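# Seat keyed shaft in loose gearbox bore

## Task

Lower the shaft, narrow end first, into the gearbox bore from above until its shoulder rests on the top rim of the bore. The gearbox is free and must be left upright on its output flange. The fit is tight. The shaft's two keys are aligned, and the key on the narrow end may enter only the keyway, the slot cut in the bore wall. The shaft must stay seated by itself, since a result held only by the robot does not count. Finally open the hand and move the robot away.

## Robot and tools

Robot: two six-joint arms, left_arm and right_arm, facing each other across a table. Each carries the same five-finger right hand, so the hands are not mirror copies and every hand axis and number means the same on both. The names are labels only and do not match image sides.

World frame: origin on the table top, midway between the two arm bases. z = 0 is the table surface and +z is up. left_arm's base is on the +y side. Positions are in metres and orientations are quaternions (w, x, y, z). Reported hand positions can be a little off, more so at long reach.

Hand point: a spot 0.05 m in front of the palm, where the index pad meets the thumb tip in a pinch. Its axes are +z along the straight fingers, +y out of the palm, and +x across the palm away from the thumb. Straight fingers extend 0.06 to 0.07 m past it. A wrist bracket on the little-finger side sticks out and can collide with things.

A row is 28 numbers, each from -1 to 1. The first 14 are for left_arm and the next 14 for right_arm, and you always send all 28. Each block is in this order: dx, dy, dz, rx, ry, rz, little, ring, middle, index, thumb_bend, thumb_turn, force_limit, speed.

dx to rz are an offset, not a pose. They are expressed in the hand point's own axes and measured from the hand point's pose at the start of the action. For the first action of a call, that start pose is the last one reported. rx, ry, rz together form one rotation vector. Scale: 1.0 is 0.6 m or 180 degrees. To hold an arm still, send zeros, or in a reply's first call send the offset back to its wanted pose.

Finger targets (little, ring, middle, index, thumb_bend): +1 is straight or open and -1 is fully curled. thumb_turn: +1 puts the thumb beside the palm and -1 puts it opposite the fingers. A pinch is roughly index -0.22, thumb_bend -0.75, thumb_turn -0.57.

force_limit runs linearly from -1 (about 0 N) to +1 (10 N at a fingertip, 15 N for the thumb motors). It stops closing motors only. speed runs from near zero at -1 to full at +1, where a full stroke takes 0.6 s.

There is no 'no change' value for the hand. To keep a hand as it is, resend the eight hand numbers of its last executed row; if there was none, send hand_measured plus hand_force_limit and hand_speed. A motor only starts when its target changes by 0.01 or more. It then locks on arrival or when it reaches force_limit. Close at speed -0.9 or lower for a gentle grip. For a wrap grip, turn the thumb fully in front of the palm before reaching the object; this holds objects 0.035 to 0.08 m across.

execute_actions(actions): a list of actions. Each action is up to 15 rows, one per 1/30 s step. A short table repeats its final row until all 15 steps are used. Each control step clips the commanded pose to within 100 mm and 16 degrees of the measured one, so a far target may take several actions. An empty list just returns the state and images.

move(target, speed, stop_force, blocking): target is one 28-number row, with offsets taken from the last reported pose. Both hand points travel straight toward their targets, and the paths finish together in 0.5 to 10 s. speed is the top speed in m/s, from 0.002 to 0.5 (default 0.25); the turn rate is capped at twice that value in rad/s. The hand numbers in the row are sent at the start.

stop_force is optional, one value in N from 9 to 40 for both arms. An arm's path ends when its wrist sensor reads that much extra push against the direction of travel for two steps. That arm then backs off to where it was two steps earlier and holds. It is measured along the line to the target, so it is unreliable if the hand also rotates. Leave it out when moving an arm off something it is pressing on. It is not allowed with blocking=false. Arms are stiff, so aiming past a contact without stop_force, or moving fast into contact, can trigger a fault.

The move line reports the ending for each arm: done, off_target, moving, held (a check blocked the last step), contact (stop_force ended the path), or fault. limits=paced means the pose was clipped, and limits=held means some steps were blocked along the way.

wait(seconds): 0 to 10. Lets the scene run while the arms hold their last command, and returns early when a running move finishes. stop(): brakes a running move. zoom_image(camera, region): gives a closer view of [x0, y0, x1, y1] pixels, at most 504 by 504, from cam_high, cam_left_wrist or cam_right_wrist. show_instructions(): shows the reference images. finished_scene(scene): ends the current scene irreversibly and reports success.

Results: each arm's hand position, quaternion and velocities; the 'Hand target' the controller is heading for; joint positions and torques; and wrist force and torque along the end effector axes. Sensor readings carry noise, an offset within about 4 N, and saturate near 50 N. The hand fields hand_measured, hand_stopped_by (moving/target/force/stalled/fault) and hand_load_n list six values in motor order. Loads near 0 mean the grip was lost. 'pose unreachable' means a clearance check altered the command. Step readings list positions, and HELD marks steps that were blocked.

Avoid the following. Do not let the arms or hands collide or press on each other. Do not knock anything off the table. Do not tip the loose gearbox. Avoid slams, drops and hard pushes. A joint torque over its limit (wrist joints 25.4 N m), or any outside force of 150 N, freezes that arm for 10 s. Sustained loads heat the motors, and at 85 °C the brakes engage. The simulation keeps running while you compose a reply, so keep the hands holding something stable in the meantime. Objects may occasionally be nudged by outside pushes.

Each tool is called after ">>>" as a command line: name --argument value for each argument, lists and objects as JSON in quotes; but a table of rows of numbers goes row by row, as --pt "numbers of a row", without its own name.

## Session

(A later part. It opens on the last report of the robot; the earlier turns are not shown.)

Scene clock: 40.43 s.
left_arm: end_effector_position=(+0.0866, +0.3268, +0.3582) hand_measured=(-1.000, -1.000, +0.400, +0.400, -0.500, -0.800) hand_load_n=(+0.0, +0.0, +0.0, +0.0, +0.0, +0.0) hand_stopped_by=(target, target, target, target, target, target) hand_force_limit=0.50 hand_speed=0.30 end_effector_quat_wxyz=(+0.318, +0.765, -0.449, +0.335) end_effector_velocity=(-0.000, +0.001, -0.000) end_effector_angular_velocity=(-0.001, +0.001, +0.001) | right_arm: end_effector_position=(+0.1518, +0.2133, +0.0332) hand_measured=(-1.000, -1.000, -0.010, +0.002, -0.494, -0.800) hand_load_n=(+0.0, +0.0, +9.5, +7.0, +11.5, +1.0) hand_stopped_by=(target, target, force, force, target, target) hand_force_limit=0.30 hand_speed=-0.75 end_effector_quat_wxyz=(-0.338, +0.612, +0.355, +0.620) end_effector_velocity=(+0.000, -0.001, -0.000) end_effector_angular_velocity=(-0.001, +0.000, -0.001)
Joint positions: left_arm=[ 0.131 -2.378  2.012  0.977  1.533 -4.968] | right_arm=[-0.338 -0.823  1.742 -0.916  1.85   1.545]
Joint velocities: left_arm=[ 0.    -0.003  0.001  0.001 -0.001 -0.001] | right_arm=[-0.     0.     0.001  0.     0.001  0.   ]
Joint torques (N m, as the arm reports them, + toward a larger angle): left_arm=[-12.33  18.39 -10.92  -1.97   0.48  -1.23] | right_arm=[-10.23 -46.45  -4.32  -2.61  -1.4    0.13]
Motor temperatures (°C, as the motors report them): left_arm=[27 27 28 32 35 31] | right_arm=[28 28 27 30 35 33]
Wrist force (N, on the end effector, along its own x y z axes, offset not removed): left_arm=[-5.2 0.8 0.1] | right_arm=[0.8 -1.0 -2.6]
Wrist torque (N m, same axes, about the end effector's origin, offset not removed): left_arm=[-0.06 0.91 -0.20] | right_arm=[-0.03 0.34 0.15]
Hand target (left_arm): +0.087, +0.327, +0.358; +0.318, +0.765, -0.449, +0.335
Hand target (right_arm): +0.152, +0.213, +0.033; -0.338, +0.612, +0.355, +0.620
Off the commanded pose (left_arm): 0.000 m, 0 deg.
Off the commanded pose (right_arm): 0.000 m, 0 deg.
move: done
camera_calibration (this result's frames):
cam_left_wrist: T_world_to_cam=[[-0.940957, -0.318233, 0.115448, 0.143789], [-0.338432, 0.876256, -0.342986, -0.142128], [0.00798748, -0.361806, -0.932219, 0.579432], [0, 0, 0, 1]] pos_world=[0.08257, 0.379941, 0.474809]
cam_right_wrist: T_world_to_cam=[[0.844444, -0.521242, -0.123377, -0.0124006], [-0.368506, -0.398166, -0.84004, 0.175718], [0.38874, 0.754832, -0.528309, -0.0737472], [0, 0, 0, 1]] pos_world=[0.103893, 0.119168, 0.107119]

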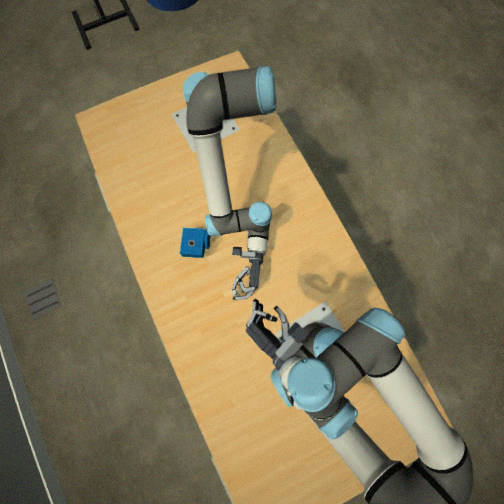

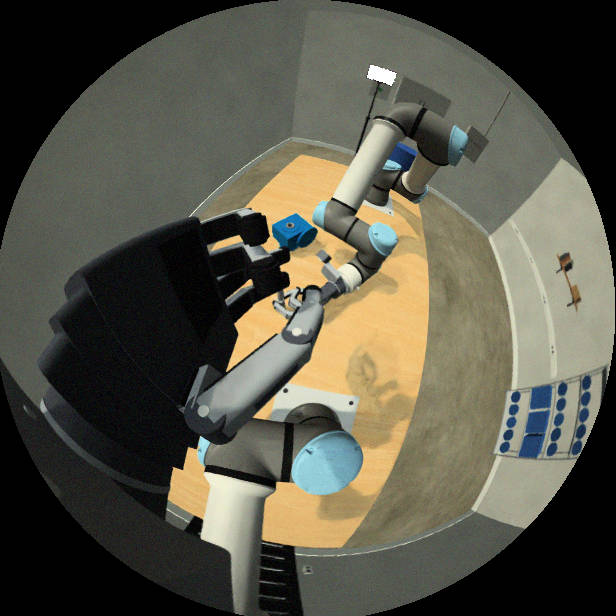

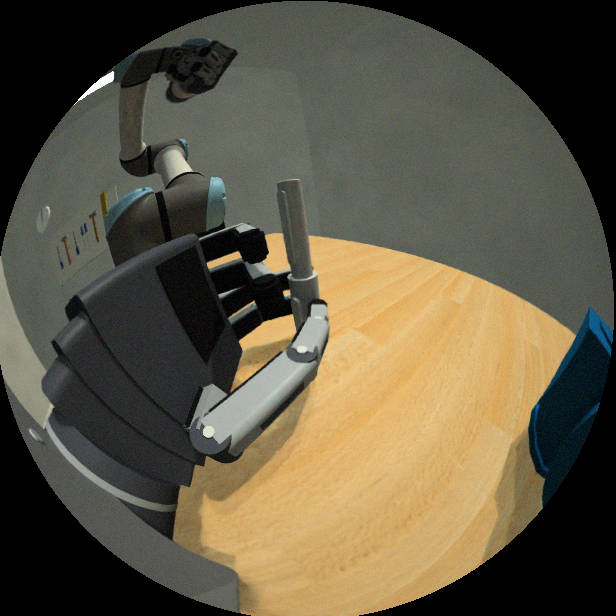

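>>> move --target '[0,0,0,0,0,0,-1,-1,0.4,0.4,-0.5,-0.8,0.5,0.3,0.2,0,-0.05,0,0,0,-1,-1,-0.4,-0.4,-0.5,-0.8,0.3,-0.75]' --speed 0.1

>>> move --target '[0,0,0,0,0,0,-1,-1,0.4,0.4,-0.5,-0.8,0.5,0.3,0.16,0.2,-0.26,0,0,0,-1,-1,-0.4,-0.4,-0.5,-0.8,0.3,-0.75]' --speed 0.15

>>> move --target '[0,0,0,0,0,0,-1,-1,0.4,0.4,-0.5,-0.8,0.5,0.3,0,0,0,0,0,0.99,-1,-1,-0.4,-0.4,-0.5,-0.8,0.3,-0.75]' --speed 0.4

Scene clock: 42.37 s.
left_arm: end_effector_position=(+0.0866, +0.3268, +0.3582) hand_measured=(-1.000, -1.000, +0.400, +0.400, -0.500, -0.800) hand_load_n=(+0.0, +0.0, +0.0, +0.0, +0.0, +0.0) hand_stopped_by=(target, target, target, target, target, target) hand_force_limit=0.50 hand_speed=0.30 end_effector_quat_wxyz=(+0.318, +0.765, -0.449, +0.335) end_effector_velocity=(+0.000, +0.000, +0.000) end_effector_angular_velocity=(-0.000, -0.000, +0.000) | right_arm: end_effector_position=(+0.1335, +0.1895, +0.1531) hand_measured=(-1.000, -1.000, -0.010, +0.002, -0.494, -0.800) hand_load_n=(+0.0, +0.0, +8.5, +8.0, +11.5, +2.5) hand_stopped_by=(target, target, force, force, target, target) hand_force_limit=0.30 hand_speed=-0.75 end_effector_quat_wxyz=(-0.338, +0.612, +0.355, +0.620) end_effector_velocity=(-0.000, -0.000, +0.001) end_effector_angular_velocity=(-0.000, +0.001, -0.000)
Joint positions: left_arm=[ 0.131 -2.378  2.012  0.977  1.533 -4.968] | right_arm=[-0.316 -1.073  1.775 -0.7    1.872  1.545]
Joint velocities: left_arm=[ 0.     0.    -0.001  0.001 -0.     0.   ] | right_arm=[ 0.    -0.002 -0.001  0.004  0.001  0.001]
Joint torques (N m, as the arm reports them, + toward a larger angle): left_arm=[-13.    18.79 -11.42  -1.94   0.48  -1.34] | right_arm=[ 12.15 -43.59 -30.18  -0.73   2.75   1.77]
Motor temperatures (°C, as the motors report them): left_arm=[27 27 28 32 35 31] | right_arm=[28 28 27 30 35 33]
Wrist force (N, on the end effector, along its own x y z axes, offset not removed): left_arm=[-3.1 -0.5 -0.9] | right_arm=[-2.3 -1.4 0.0]
Wrist torque (N m, same axes, about the end effector's origin, offset not removed): left_arm=[-0.08 0.47 -0.19] | right_arm=[-0.18 0.06 0.20]
Hand target (left_arm): +0.087, +0.327, +0.358; +0.318, +0.765, -0.449, +0.335
Hand target (right_arm): +0.133, +0.189, +0.153; -0.338, +0.612, +0.355, +0.620
Off the commanded pose (left_arm): 0.000 m, 0 deg.
Off the commanded pose (right_arm): 0.000 m, 0 deg.
move: done
camera_calibration (this result's frames):
cam_left_wrist: T_world_to_cam=[[-0.940957, -0.318232, 0.115448, 0.143789], [-0.338432, 0.876256, -0.342986, -0.142128], [0.00798741, -0.361807, -0.932219, 0.579432], [0, 0, 0, 1]] pos_world=[0.08257, 0.379941, 0.474809]
cam_right_wrist: T_world_to_cam=[[0.844449, -0.521249, -0.123308, 0.00538695], [-0.368466, -0.398211, -0.840036, 0.260239], [0.388765, 0.754803, -0.528331, 0.0147219], [0, 0, 0, 1]] pos_world=[0.0856168, 0.0953258, 0.227053]

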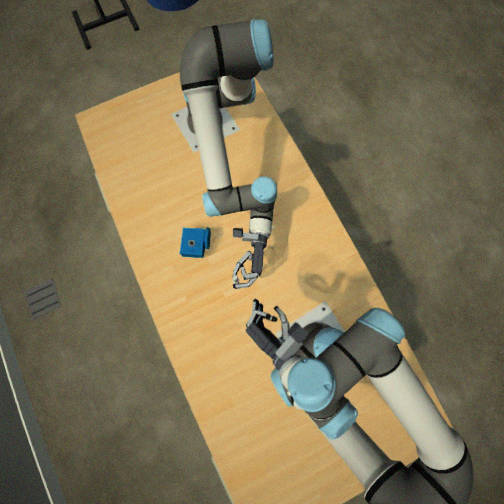

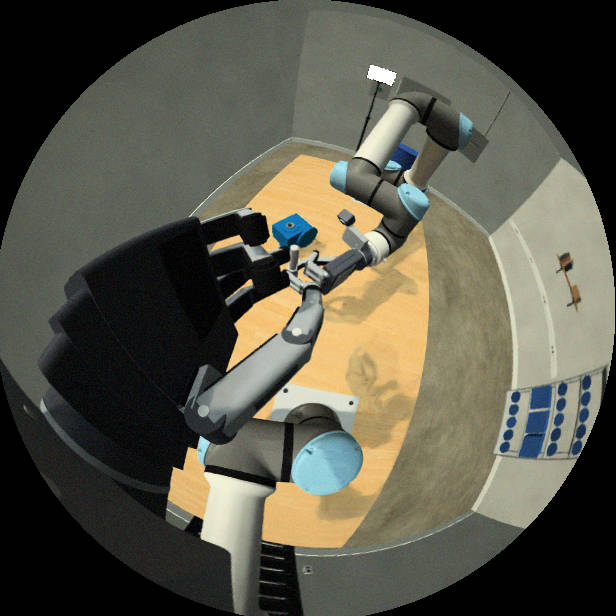

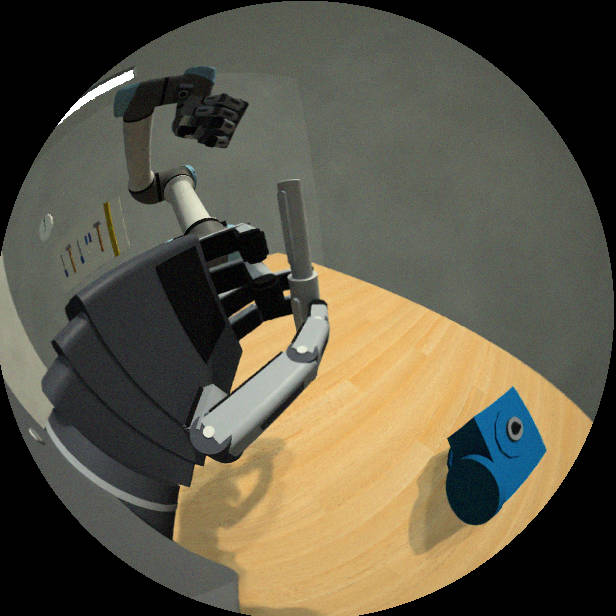

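Scene clock: 44.30 s.
left_arm: end_effector_position=(+0.0866, +0.3268, +0.3582) hand_measured=(-1.000, -1.000, +0.400, +0.400, -0.500, -0.800) hand_load_n=(+0.0, +0.0, +0.0, +0.0, +0.0, +0.0) hand_stopped_by=(target, target, target, target, target, target) hand_force_limit=0.50 hand_speed=0.30 end_effector_quat_wxyz=(+0.318, +0.765, -0.449, +0.335) end_effector_velocity=(+0.000, -0.000, -0.000) end_effector_angular_velocity=(+0.002, -0.001, +0.000) | right_arm: end_effector_position=(+0.1529, -0.0046, +0.2525) hand_measured=(-1.000, -1.000, -0.010, +0.002, -0.494, -0.800) hand_load_n=(+0.0, +0.0, +8.5, +8.0, +11.5, +2.5) hand_stopped_by=(target, target, force, force, target, target) hand_force_limit=0.30 hand_speed=-0.75 end_effector_quat_wxyz=(-0.338, +0.612, +0.355, +0.620) end_effector_velocity=(+0.000, -0.001, +0.001) end_effector_angular_velocity=(+0.001, -0.000, -0.000)
Joint positions: left_arm=[ 0.131 -2.378  2.012  0.977  1.533 -4.968] | right_arm=[-0.528 -1.66   2.206 -0.544  1.66   1.545]
Joint velocities: left_arm=[ 0.     0.001 -0.     0.    -0.001  0.001] | right_arm=[-0.003 -0.005  0.002  0.002 -0.003  0.   ]
Joint torques (N m, as the arm reports them, + toward a larger angle): left_arm=[-12.54  18.02 -11.11  -1.99   0.51  -1.34] | right_arm=[-13.82 -19.7  -11.31  -0.72  -2.96   1.65]
Motor temperatures (°C, as the motors report them): left_arm=[27 27 28 32 35 31] | right_arm=[28 28 27 30 35 33]
Wrist force (N, on the end effector, along its own x y z axes, offset not removed): left_arm=[-5.4 -0.4 0.8] | right_arm=[-0.8 -1.2 2.6]
Wrist torque (N m, same axes, about the end effector's origin, offset not removed): left_arm=[-0.05 0.64 -0.24] | right_arm=[-0.39 -0.17 0.21]
Hand target (left_arm): +0.087, +0.327, +0.358; +0.318, +0.765, -0.449, +0.335
Hand target (right_arm): +0.153, -0.005, +0.253; -0.339, +0.612, +0.355, +0.620
Off the commanded pose (left_arm): 0.000 m, 0 deg.
Off the commanded pose (right_arm): 0.000 m, 0 deg.
move: done
camera_calibration (this result's frames):
cam_left_wrist: T_world_to_cam=[[-0.940957, -0.318233, 0.115448, 0.143789], [-0.338432, 0.876256, -0.342986, -0.142128], [0.00798726, -0.361807, -0.932219, 0.579432], [0, 0, 0, 1]] pos_world=[0.08257, 0.379941, 0.474809]
cam_right_wrist: T_world_to_cam=[[0.844383, -0.521304, -0.123525, -0.0998116], [-0.368666, -0.398106, -0.839998, 0.273608], [0.388718, 0.75482, -0.528342, 0.20621], [0, 0, 0, 1]] pos_world=[0.104992, -0.0987583, 0.32645]

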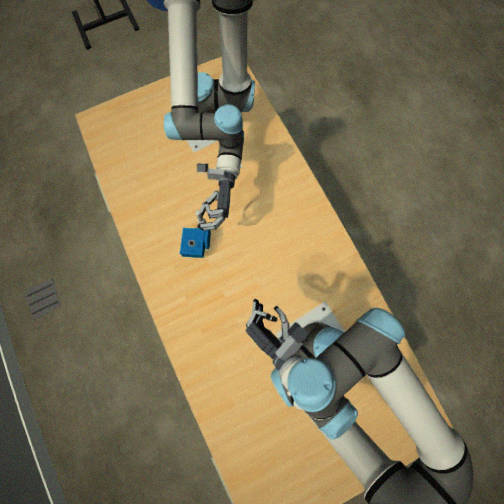

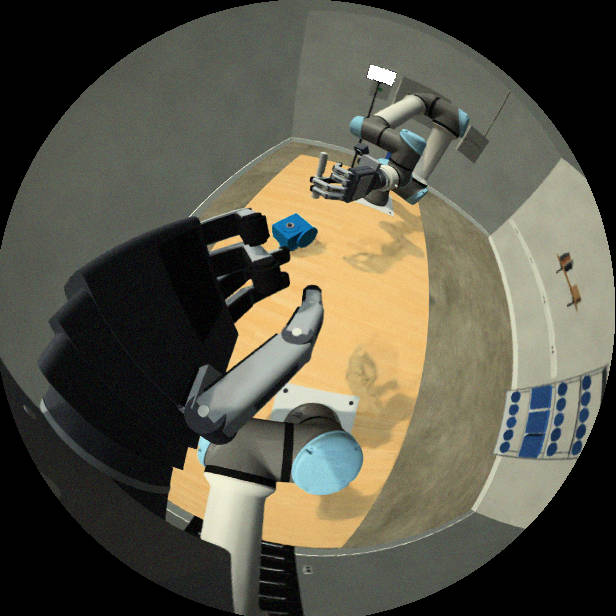

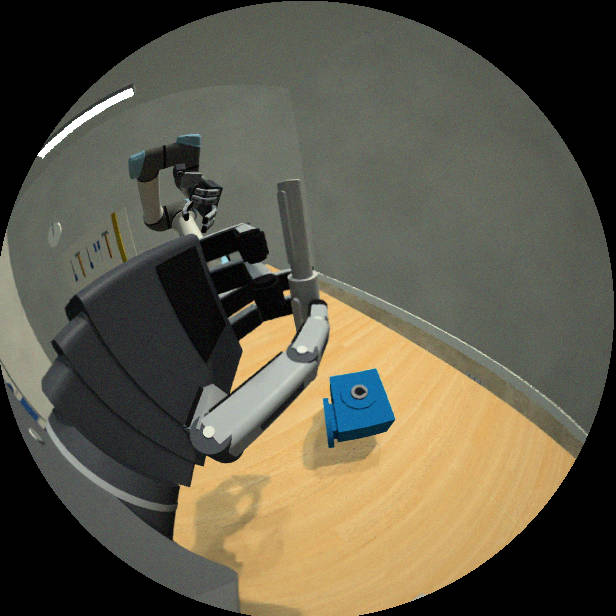

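Scene clock: 48.73 s.
left_arm: end_effector_position=(+0.0866, +0.3268, +0.3582) hand_measured=(-1.000, -1.000, +0.400, +0.400, -0.500, -0.800) hand_load_n=(+0.0, +0.0, +0.0, +0.0, +0.0, +0.0) hand_stopped_by=(target, target, target, target, target, target) hand_force_limit=0.50 hand_speed=0.30 end_effector_quat_wxyz=(+0.318, +0.765, -0.449, +0.335) end_effector_velocity=(+0.000, +0.000, +0.001) end_effector_angular_velocity=(-0.001, -0.001, +0.000) | right_arm: end_effector_position=(+0.1530, -0.0047, +0.2527) hand_measured=(-1.000, -1.000, -0.010, +0.002, -0.492, -0.800) hand_load_n=(+0.0, +0.0, +9.0, +7.5, +11.5, +1.5) hand_stopped_by=(target, target, force, force, target, target) hand_force_limit=0.30 hand_speed=-0.75 end_effector_quat_wxyz=(+0.625, -0.365, +0.607, +0.329) end_effector_velocity=(+0.000, +0.000, +0.001) end_effector_angular_velocity=(+0.006, +0.003, -0.001)
Joint positions: left_arm=[ 0.131 -2.378  2.012  0.977  1.533 -4.968] | right_arm=[-0.975 -1.665  2.39  -0.722  1.213  4.654]
Joint velocities: left_arm=[ 0.001 -0.    -0.001  0.    -0.     0.001] | right_arm=[ 0.002  0.002  0.    -0.006  0.003  0.007]
Joint torques (N m, as the arm reports them, + toward a larger angle): left_arm=[-12.23  18.63 -11.64  -1.95   0.51  -1.16] | right_arm=[11.57 -4.43 -9.32 -3.28  2.87  2.28]
Motor temperatures (°C, as the motors report them): left_arm=[27 27 28 32 35 31] | right_arm=[28 28 27 30 35 33]
Wrist force (N, on the end effector, along its own x y z axes, offset not removed): left_arm=[-1.2 1.8 0.4] | right_arm=[2.5 0.3 1.3]
Wrist torque (N m, same axes, about the end effector's origin, offset not removed): left_arm=[0.45 0.16 -0.03] | right_arm=[-0.08 0.02 0.17]
Hand target (left_arm): +0.087, +0.327, +0.358; +0.318, +0.765, -0.449, +0.335
Hand target (right_arm): +0.153, -0.005, +0.253; +0.625, -0.365, +0.607, +0.329
Off the commanded pose (left_arm): 0.000 m, 0 deg.
Off the commanded pose (right_arm): 0.000 m, 0 deg.
move: done
camera_calibration (this result's frames):
cam_left_wrist: T_world_to_cam=[[-0.940957, -0.318233, 0.115448, 0.143789], [-0.338432, 0.876256, -0.342986, -0.142128], [0.0079874, -0.361806, -0.932219, 0.579432], [0, 0, 0, 1]] pos_world=[0.08257, 0.379941, 0.474809]
cam_right_wrist: T_world_to_cam=[[-0.854961, 0.51041, 0.0923163, 0.110325], [-0.203667, -0.49403, 0.845254, -0.177713], [0.477034, 0.703858, 0.52633, -0.073903], [0, 0, 0, 1]] pos_world=[0.0933835, -0.0920893, 0.178925]

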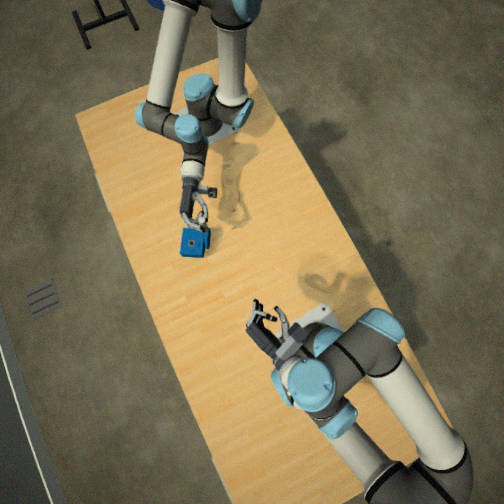

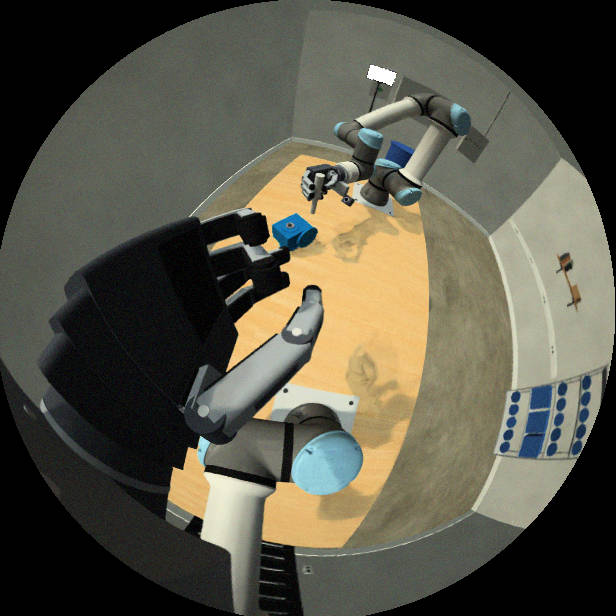

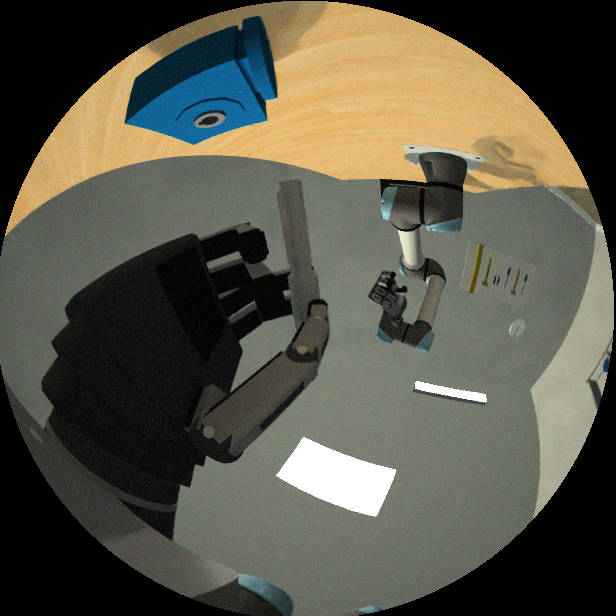

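>>> move --target '[-0.01,0.03,0.287,0,0,0,-1,-1,-1,-1,-0.5,-0.8,0.5,0.3,0.093,-0.113,0.05,-0.053,0,0,-1,-1,-0.4,-0.4,-0.5,-0.8,0.3,-0.75]' --speed 0.1

>>> zoom_image --camera "cam_right_wrist" --region '[220,100,360,240]'

>>> zoom_image --camera "cam_left_wrist" --region '[200,120,330,250]'

Scene clock: 51.43 s.
left_arm: end_effector_position=(+0.1070, +0.1873, +0.2579) hand_measured=(-1.000, -1.000, -0.600, -0.280, -0.500, -0.800) hand_load_n=(+0.0, +0.0, +7.0, +13.0, +1.0, +1.5) hand_stopped_by=(target, target, force, force, target, target) hand_force_limit=0.50 hand_speed=0.30 end_effector_quat_wxyz=(+0.318, +0.765, -0.449, +0.335) end_effector_velocity=(+0.000, -0.001, -0.002) end_effector_angular_velocity=(+0.001, -0.001, -0.001) | right_arm: end_effector_position=(+0.2292, -0.0160, +0.2010) hand_measured=(-1.000, -1.000, -0.010, +0.002, -0.492, -0.800) hand_load_n=(+0.0, +0.0, +9.0, +7.5, +11.5, +1.5) hand_stopped_by=(target, target, force, force, target, target) hand_force_limit=0.30 hand_speed=-0.75 end_effector_quat_wxyz=(+0.593, -0.415, +0.577, +0.378) end_effector_velocity=(+0.000, +0.000, -0.000) end_effector_angular_velocity=(+0.000, -0.001, +0.002)
Joint positions: left_arm=[ 0.04  -2.065  2.168  0.511  1.459 -5.02 ] | right_arm=[-1.252 -1.417  2.314 -0.88   0.77   4.644]
Joint velocities: left_arm=[ 0.002  0.005  0.002 -0.006  0.002  0.003] | right_arm=[-0.001  0.002 -0.001 -0.002 -0.003 -0.   ]
Joint torques (N m, as the arm reports them, + toward a larger angle): left_arm=[ 13.87   5.91 -17.13  -2.22   1.46   1.99] | right_arm=[-13.86 -11.61 -26.37  -2.72  -2.99  -1.45]
Motor temperatures (°C, as the motors report them): left_arm=[27 27 28 32 35 31] | right_arm=[28 28 27 30 35 33]
Wrist force (N, on the end effector, along its own x y z axes, offset not removed): left_arm=[-5.9 -2.9 2.4] | right_arm=[1.2 -1.1 1.6]
Wrist torque (N m, same axes, about the end effector's origin, offset not removed): left_arm=[-0.59 0.90 -0.51] | right_arm=[-0.37 0.21 0.04]
Hand target (left_arm): +0.107, +0.187, +0.258; +0.318, +0.765, -0.449, +0.335
Hand target (right_arm): +0.229, -0.016, +0.201; +0.593, -0.415, +0.577, +0.378
Off the commanded pose (left_arm): 0.000 m, 0 deg.
Off the commanded pose (right_arm): 0.000 m, 0 deg.
move: done
camera_calibration (this result's frames):
cam_left_wrist: T_world_to_cam=[[-0.940924, -0.318266, 0.115622, 0.130103], [-0.338527, 0.876256, -0.342891, -0.0473803], [0.00781589, -0.361776, -0.932232, 0.435319], [0, 0, 0, 1]] pos_world=[0.102975, 0.240413, 0.37453]
cam_right_wrist: T_world_to_cam=[[-0.927139, 0.36279, 0.0937907, 0.1999], [-0.115084, -0.513882, 0.850106, -0.145702], [0.356608, 0.777373, 0.518191, -0.0446654], [0, 0, 0, 1]] pos_world=[0.184495, -0.112674, 0.128258]

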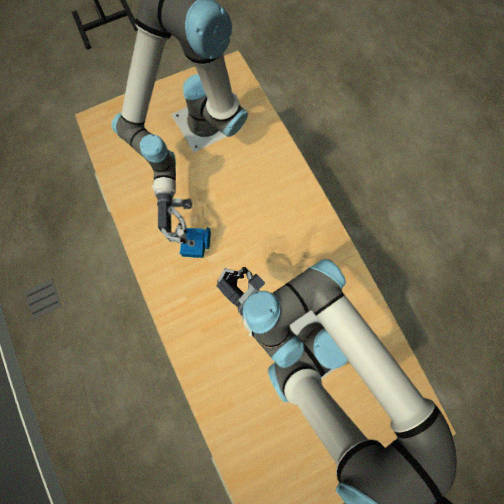

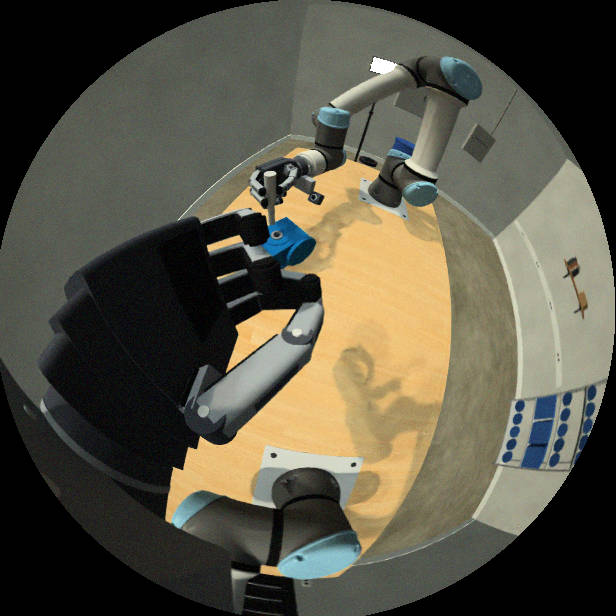

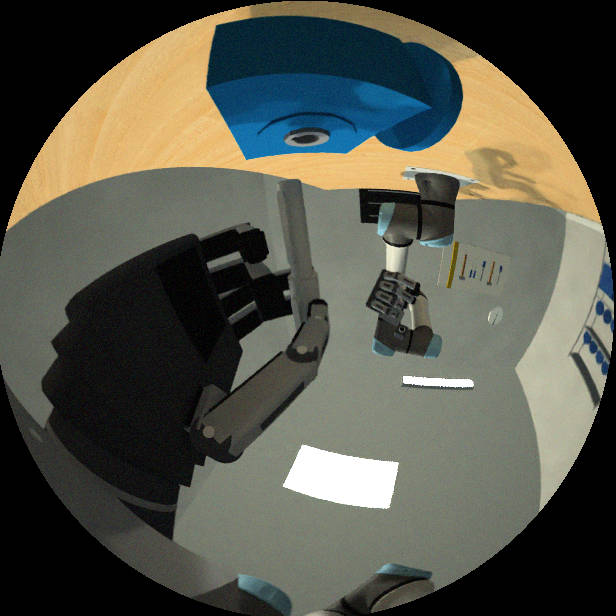

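Region (220, 100, 360, 240) of cam_right_wrist's 616x616 image, scaled by 3.600, with more detail than that image has.

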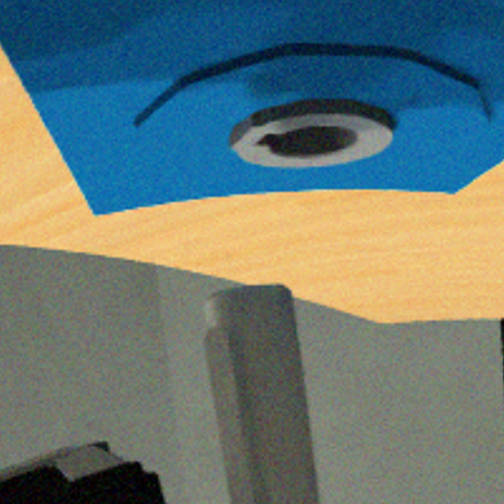

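Region (200, 120, 330, 250) of cam_left_wrist's 616x616 image, scaled by 3.877, with more detail than that image has.

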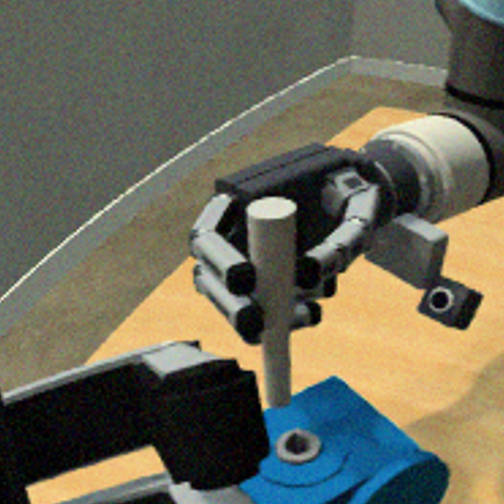

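>>> move --target '[0,0,0,0,0,0,-1,-1,-1,-1,-0.5,-0.8,0.5,0.3,0.02,0.0197,0,-0.056,0,0,-1,-1,-0.4,-0.4,-0.5,-0.8,0.3,-0.75]' --speed 0.04

>>> zoom_image --camera "cam_right_wrist" --region '[240,120,340,220]'

>>> zoom_image --camera "cam_left_wrist" --region '[230,160,320,250]'

Scene clock: 54.27 s.
left_arm: end_effector_position=(+0.1070, +0.1873, +0.2579) hand_measured=(-1.000, -1.000, -0.600, -0.280, -0.500, -0.800) hand_load_n=(+0.0, +0.0, +7.0, +13.0, +1.0, +1.5) hand_stopped_by=(target, target, force, force, target, target) hand_force_limit=0.50 hand_speed=0.30 end_effector_quat_wxyz=(+0.318, +0.765, -0.449, +0.335) end_effector_velocity=(-0.000, +0.000, -0.001) end_effector_angular_velocity=(+0.002, +0.000, +0.000) | right_arm: end_effector_position=(+0.2189, -0.0121, +0.1884) hand_measured=(-1.000, -1.000, -0.010, +0.002, -0.492, -0.800) hand_load_n=(+0.0, +0.0, +9.0, +7.5, +11.5, +1.5) hand_stopped_by=(target, target, force, force, target, target) hand_force_limit=0.30 hand_speed=-0.75 end_effector_quat_wxyz=(+0.554, -0.466, +0.542, +0.427) end_effector_velocity=(+0.000, +0.000, -0.001) end_effector_angular_velocity=(-0.001, +0.001, +0.007)
Joint positions: left_arm=[ 0.04  -2.065  2.168  0.511  1.459 -5.02 ] | right_arm=[-1.287 -1.334  2.245 -0.871  0.561  4.625]
Joint velocities: left_arm=[-0.    -0.     0.001  0.001 -0.    -0.   ] | right_arm=[-0.001  0.005 -0.005  0.003 -0.009 -0.002]
Joint torques (N m, as the arm reports them, + toward a larger angle): left_arm=[-12.91  -7.04 -28.31   2.1   -1.71  -1.31] | right_arm=[-14.17 -15.58 -25.62   0.62  -3.06  -1.58]
Motor temperatures (°C, as the motors report them): left_arm=[27 27 28 32 35 31] | right_arm=[28 28 27 30 35 33]
Wrist force (N, on the end effector, along its own x y z axes, offset not removed): left_arm=[-4.9 0.9 -0.9] | right_arm=[2.2 -1.9 2.0]
Wrist torque (N m, same axes, about the end effector's origin, offset not removed): left_arm=[0.37 0.70 -0.39] | right_arm=[-0.49 0.02 -0.04]
Hand target (left_arm): +0.107, +0.187, +0.258; +0.318, +0.765, -0.449, +0.335
Hand target (right_arm): +0.219, -0.012, +0.188; +0.554, -0.466, +0.542, +0.427
Off the commanded pose (left_arm): 0.000 m, 0 deg.
Off the commanded pose (right_arm): 0.000 m, 0 deg.
move: done
camera_calibration (this result's frames):
cam_left_wrist: T_world_to_cam=[[-0.94092, -0.318277, 0.115623, 0.130109], [-0.338538, 0.876252, -0.342891, -0.0473786], [0.00781982, -0.361776, -0.932232, 0.435319], [0, 0, 0, 1]] pos_world=[0.102979, 0.240414, 0.374529]
cam_right_wrist: T_world_to_cam=[[-0.975657, 0.196797, 0.0967714, 0.19813], [-0.019788, -0.518469, 0.854867, -0.155989], [0.218408, 0.832142, 0.509742, -0.00503506], [0, 0, 0, 1]] pos_world=[0.19132, -0.115677, 0.116743]

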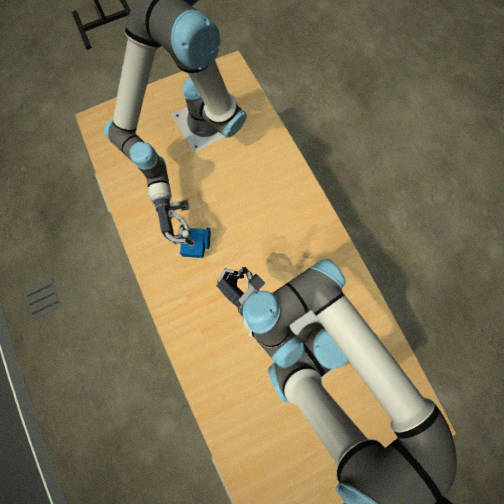

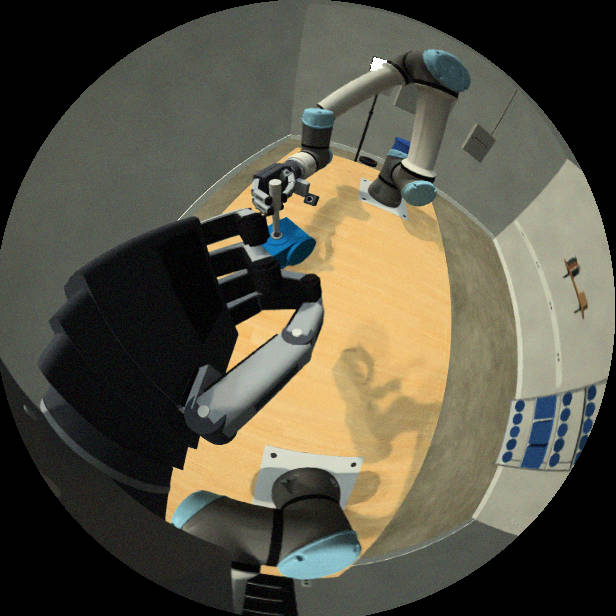

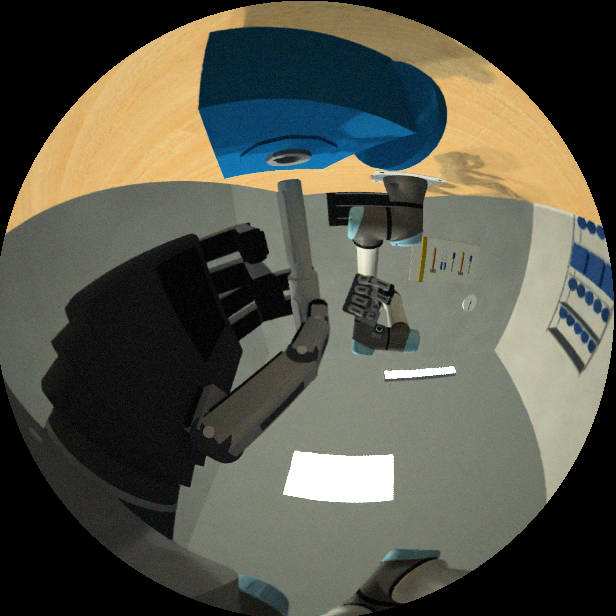

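Region (240, 120, 340, 220) of cam_right_wrist's 616x616 image, scaled by 5.040, with more detail than that image has.

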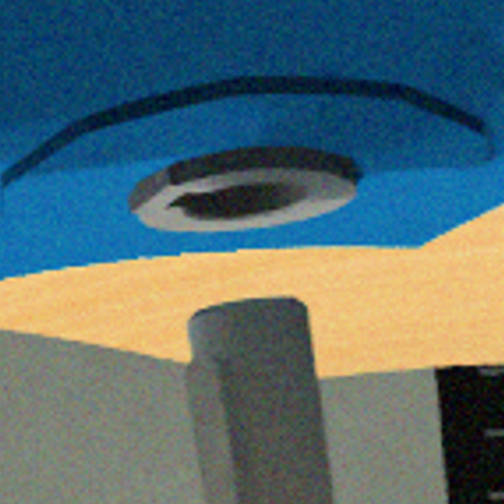

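Region (230, 160, 320, 250) of cam_left_wrist's 616x616 image, scaled by 5.600, with more detail than that image has.

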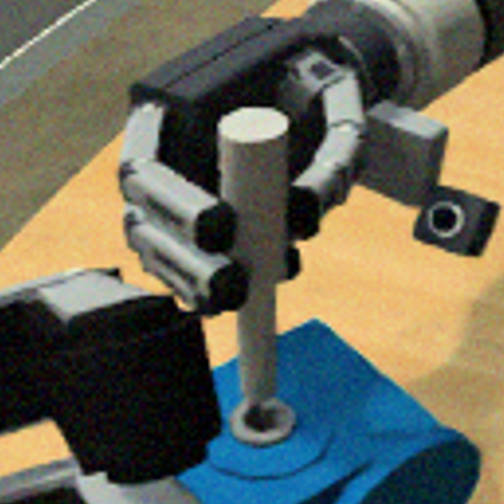

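>>> move --target '[0,0,0,0,0,0,-1,-1,-1,-1,-0.5,-0.8,0.5,0.3,0.012,0.003,0,0,0,-0.004,-1,-1,-0.4,-0.4,-0.5,-0.8,0.3,-0.75]' --speed 0.01

>>> zoom_image --camera "cam_right_wrist" --region '[250,140,330,220]'

>>> zoom_image --camera "cam_left_wrist" --region '[255,205,300,250]'

Scene clock: 55.60 s.
left_arm: end_effector_position=(+0.1070, +0.1873, +0.2579) hand_measured=(-1.000, -1.000, -0.600, -0.280, -0.500, -0.800) hand_load_n=(+0.0, +0.0, +7.0, +13.0, +1.0, +1.5) hand_stopped_by=(target, target, force, force, target, target) hand_force_limit=0.50 hand_speed=0.30 end_effector_quat_wxyz=(+0.318, +0.765, -0.449, +0.335) end_effector_velocity=(-0.000, +0.000, -0.000) end_effector_angular_velocity=(-0.001, -0.001, -0.001) | right_arm: end_effector_position=(+0.2175, -0.0119, +0.1812) hand_measured=(-1.000, -1.000, -0.010, +0.002, -0.492, -0.800) hand_load_n=(+0.0, +0.0, +9.0, +7.5, +11.5, +1.5) hand_stopped_by=(target, target, force, force, target, target) hand_force_limit=0.30 hand_speed=-0.75 end_effector_quat_wxyz=(+0.557, -0.469, +0.539, +0.424) end_effector_velocity=(-0.000, -0.000, -0.001) end_effector_angular_velocity=(-0.000, -0.002, -0.001)
Joint positions: left_arm=[ 0.04  -2.065  2.168  0.511  1.459 -5.02 ] | right_arm=[-1.285 -1.32   2.252 -0.892  0.562  4.613]
Joint velocities: left_arm=[ 0.    -0.     0.001 -0.001  0.001  0.001] | right_arm=[ 0.     0.002  0.002 -0.004  0.001 -0.002]
Joint torques (N m, as the arm reports them, + toward a larger angle): left_arm=[-10.12  -6.25 -28.71   2.02  -1.61  -1.35] | right_arm=[ 12.05 -15.43  -4.81  -2.56   2.74  -1.17]
Motor temperatures (°C, as the motors report them): left_arm=[27 27 28 32 35 31] | right_arm=[28 28 27 30 35 33]
Wrist force (N, on the end effector, along its own x y z axes, offset not removed): left_arm=[-4.2 -0.4 2.9] | right_arm=[3.3 -2.3 2.4]
Wrist torque (N m, same axes, about the end effector's origin, offset not removed): left_arm=[-0.13 0.59 -0.27] | right_arm=[-0.65 -0.03 0.22]
Hand target (left_arm): +0.107, +0.187, +0.258; +0.318, +0.765, -0.449, +0.335
Hand target (right_arm): +0.217, -0.012, +0.181; +0.557, -0.469, +0.539, +0.424
Off the commanded pose (left_arm): 0.000 m, 0 deg.
Off the commanded pose (right_arm): 0.000 m, 0 deg.
move: done
camera_calibration (this result's frames):
cam_left_wrist: T_world_to_cam=[[-0.940924, -0.318267, 0.115622, 0.130104], [-0.338528, 0.876256, -0.342891, -0.0473805], [0.00781577, -0.361775, -0.932233, 0.435319], [0, 0, 0, 1]] pos_world=[0.102976, 0.240413, 0.37453]
cam_right_wrist: T_world_to_cam=[[-0.976809, 0.196767, 0.0844193, 0.199942], [-0.0300358, -0.516306, 0.855878, -0.147723], [0.211994, 0.833494, 0.510242, 0.000146114], [0, 0, 0, 1]] pos_world=[0.190837, -0.115734, 0.109479]

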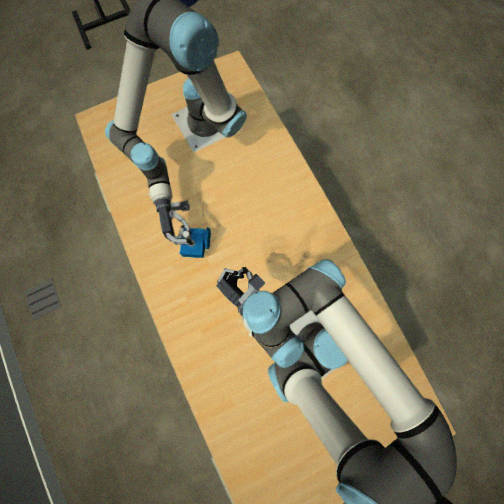

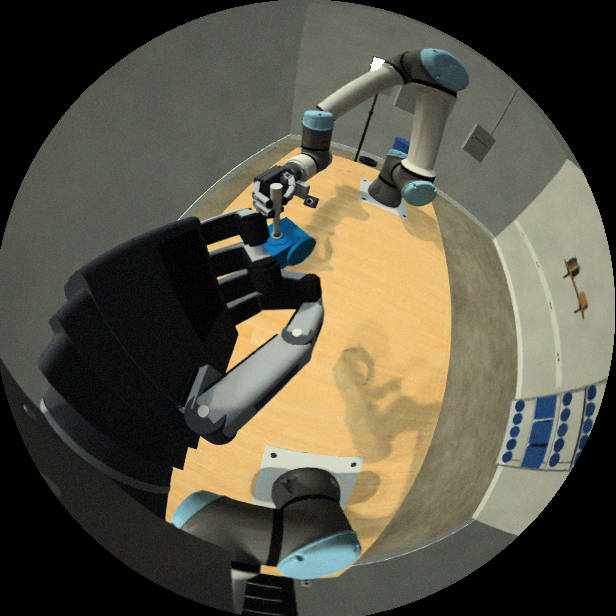

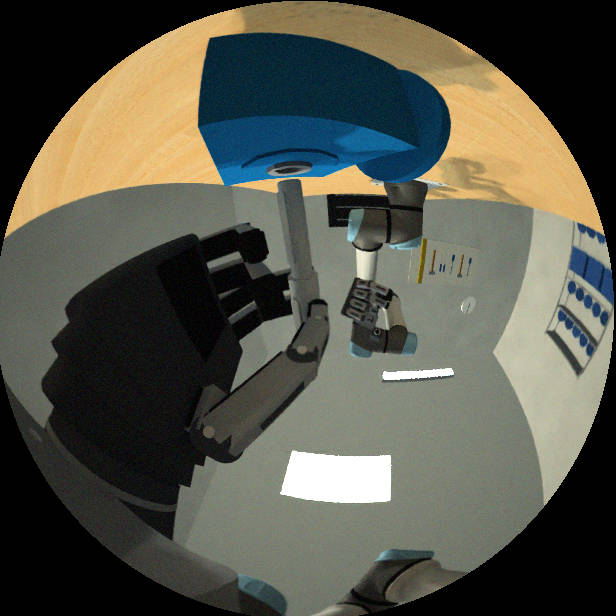

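Region (250, 140, 330, 220) of cam_right_wrist's 616x616 image, scaled by 6.300, with more detail than that image has.

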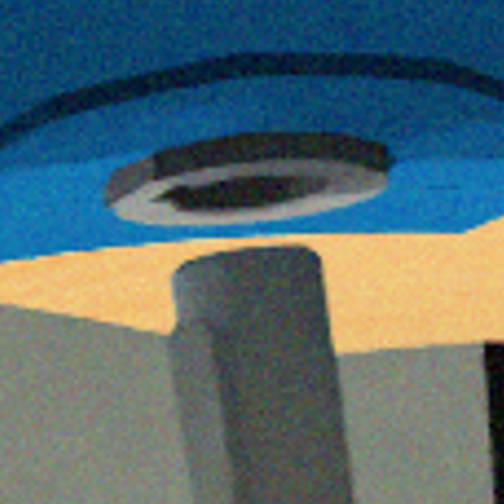

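Region (255, 205, 300, 250) of cam_left_wrist's 616x616 image, scaled by 11.200, with more detail than that image has.

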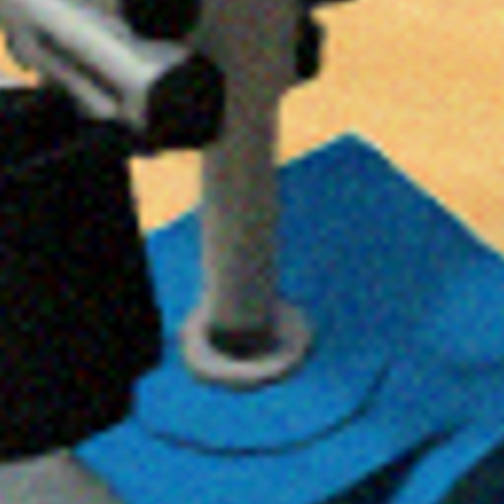

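>>> move --target '[0,0,0,0,0,0,-1,-1,-1,-1,-0.5,-0.8,0.5,0.3,0.018,0.0008,0.002,0,0,0,-1,-1,-0.4,-0.4,-0.5,-0.8,0.3,-0.75]' --speed 0.004 --stop_force 9

>>> zoom_image --camera "cam_right_wrist" --region '[250,140,330,220]'

>>> zoom_image --camera "cam_left_wrist" --region '[255,205,300,250]'

Scene clock: 58.83 s.
left_arm: end_effector_position=(+0.1070, +0.1873, +0.2579) hand_measured=(-1.000, -1.000, -0.600, -0.280, -0.500, -0.800) hand_load_n=(+0.0, +0.0, +7.0, +13.0, +1.0, +1.5) hand_stopped_by=(target, target, force, force, target, target) hand_force_limit=0.50 hand_speed=0.30 end_effector_quat_wxyz=(+0.318, +0.765, -0.449, +0.335) end_effector_velocity=(+0.000, -0.000, +0.001) end_effector_angular_velocity=(-0.001, -0.001, +0.001) | right_arm: end_effector_position=(+0.2179, -0.0111, +0.1708) hand_measured=(-1.000, -1.000, -0.010, +0.002, -0.492, -0.800) hand_load_n=(+0.0, +0.0, +7.5, +8.5, +11.0, +5.0) hand_stopped_by=(target, target, force, force, target, target) hand_force_limit=0.30 hand_speed=-0.75 end_effector_quat_wxyz=(+0.557, -0.469, +0.539, +0.424) end_effector_velocity=(+0.000, -0.000, +0.001) end_effector_angular_velocity=(-0.000, +0.001, -0.001)
Joint positions: left_arm=[ 0.04  -2.065  2.168  0.511  1.459 -5.02 ] | right_arm=[-1.283 -1.293  2.257 -0.924  0.564  4.613]
Joint velocities: left_arm=[ 0.    -0.    -0.001  0.    -0.001  0.   ] | right_arm=[-0.    -0.003 -0.     0.005  0.    -0.   ]
Joint torques (N m, as the arm reports them, + toward a larger angle): left_arm=[-10.1   -6.29 -28.81   1.95  -1.59  -1.32] | right_arm=[  8.4  -26.03  -7.76   1.27   2.08   1.17]
Motor temperatures (°C, as the motors report them): left_arm=[27 27 28 32 35 31] | right_arm=[28 28 27 30 35 33]
Wrist force (N, on the end effector, along its own x y z axes, offset not removed): left_arm=[-4.0 -0.7 1.2] | right_arm=[-5.4 -2.4 0.9]
Wrist torque (N m, same axes, about the end effector's origin, offset not removed): left_arm=[-0.05 0.37 -0.21] | right_arm=[-0.42 -0.40 0.21]
Hand target (left_arm): +0.107, +0.187, +0.258; +0.318, +0.765, -0.449, +0.335
Hand target (right_arm): +0.218, -0.011, +0.171; +0.557, -0.469, +0.539, +0.424
Off the commanded pose (left_arm): 0.000 m, 0 deg.
Off the commanded pose (right_arm): 0.000 m, 0 deg.
move: contact (right_arm)
camera_calibration (this result's frames):
cam_left_wrist: T_world_to_cam=[[-0.940924, -0.318267, 0.115622, 0.130104], [-0.338528, 0.876256, -0.342891, -0.0473805], [0.00781595, -0.361776, -0.932232, 0.435319], [0, 0, 0, 1]] pos_world=[0.102976, 0.240413, 0.37453]
cam_right_wrist: T_world_to_cam=[[-0.9768, 0.196775, 0.0845062, 0.201017], [-0.0299554, -0.516272, 0.8559, -0.138403], [0.212048, 0.833512, 0.510189, 0.00463034], [0, 0, 0, 1]] pos_world=[0.191226, -0.114868, 0.09911]

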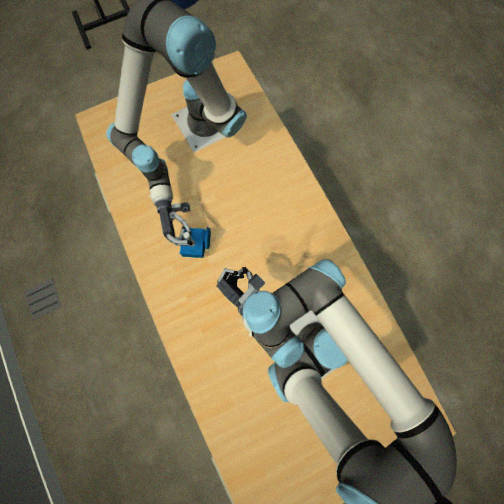

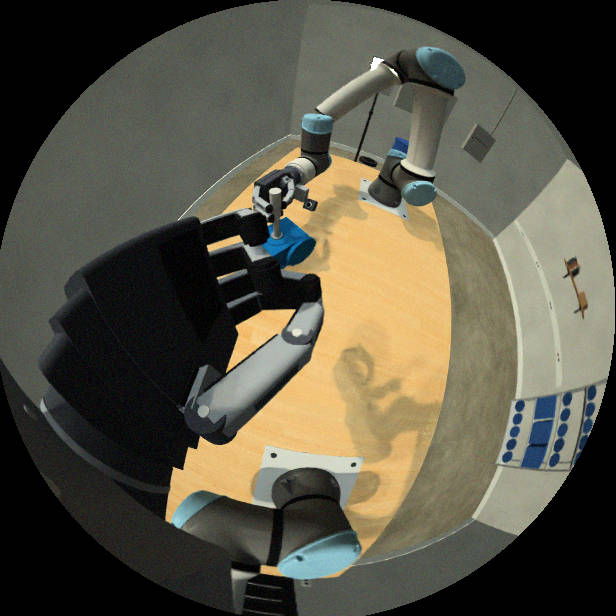

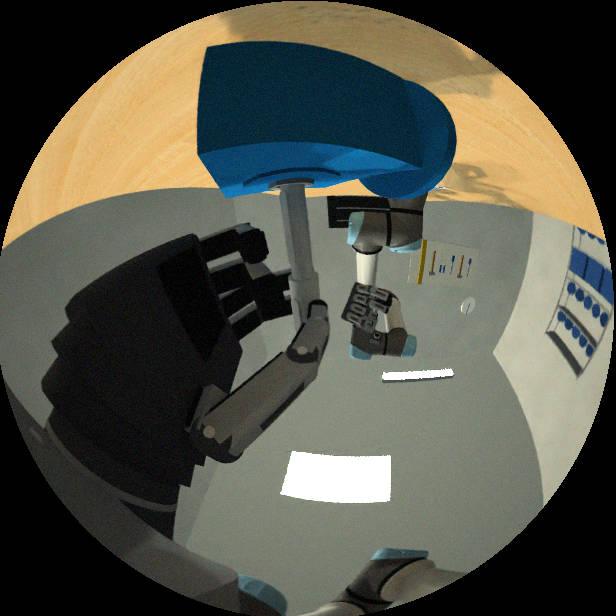

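Region (250, 140, 330, 220) of cam_right_wrist's 616x616 image, scaled by 6.300, with more detail than that image has.

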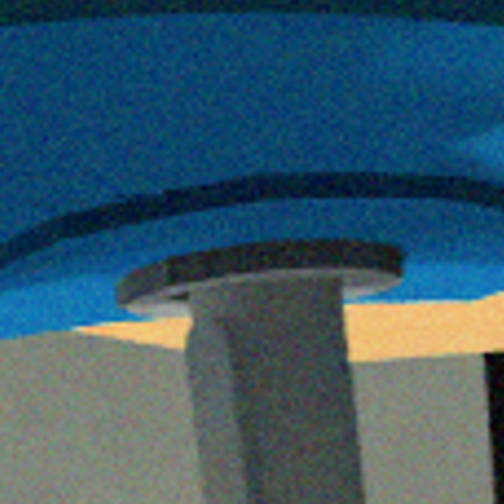

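Region (255, 205, 300, 250) of cam_left_wrist's 616x616 image, scaled by 11.200, with more detail than that image has.

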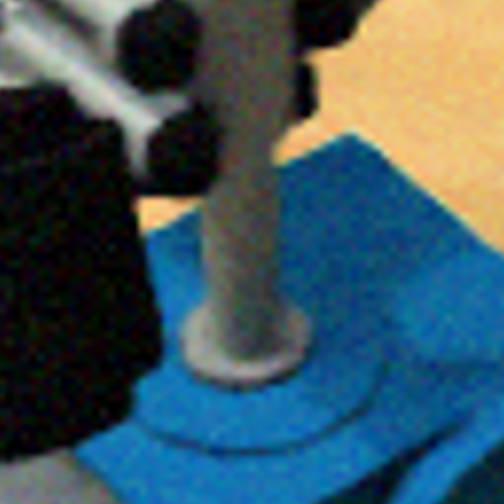

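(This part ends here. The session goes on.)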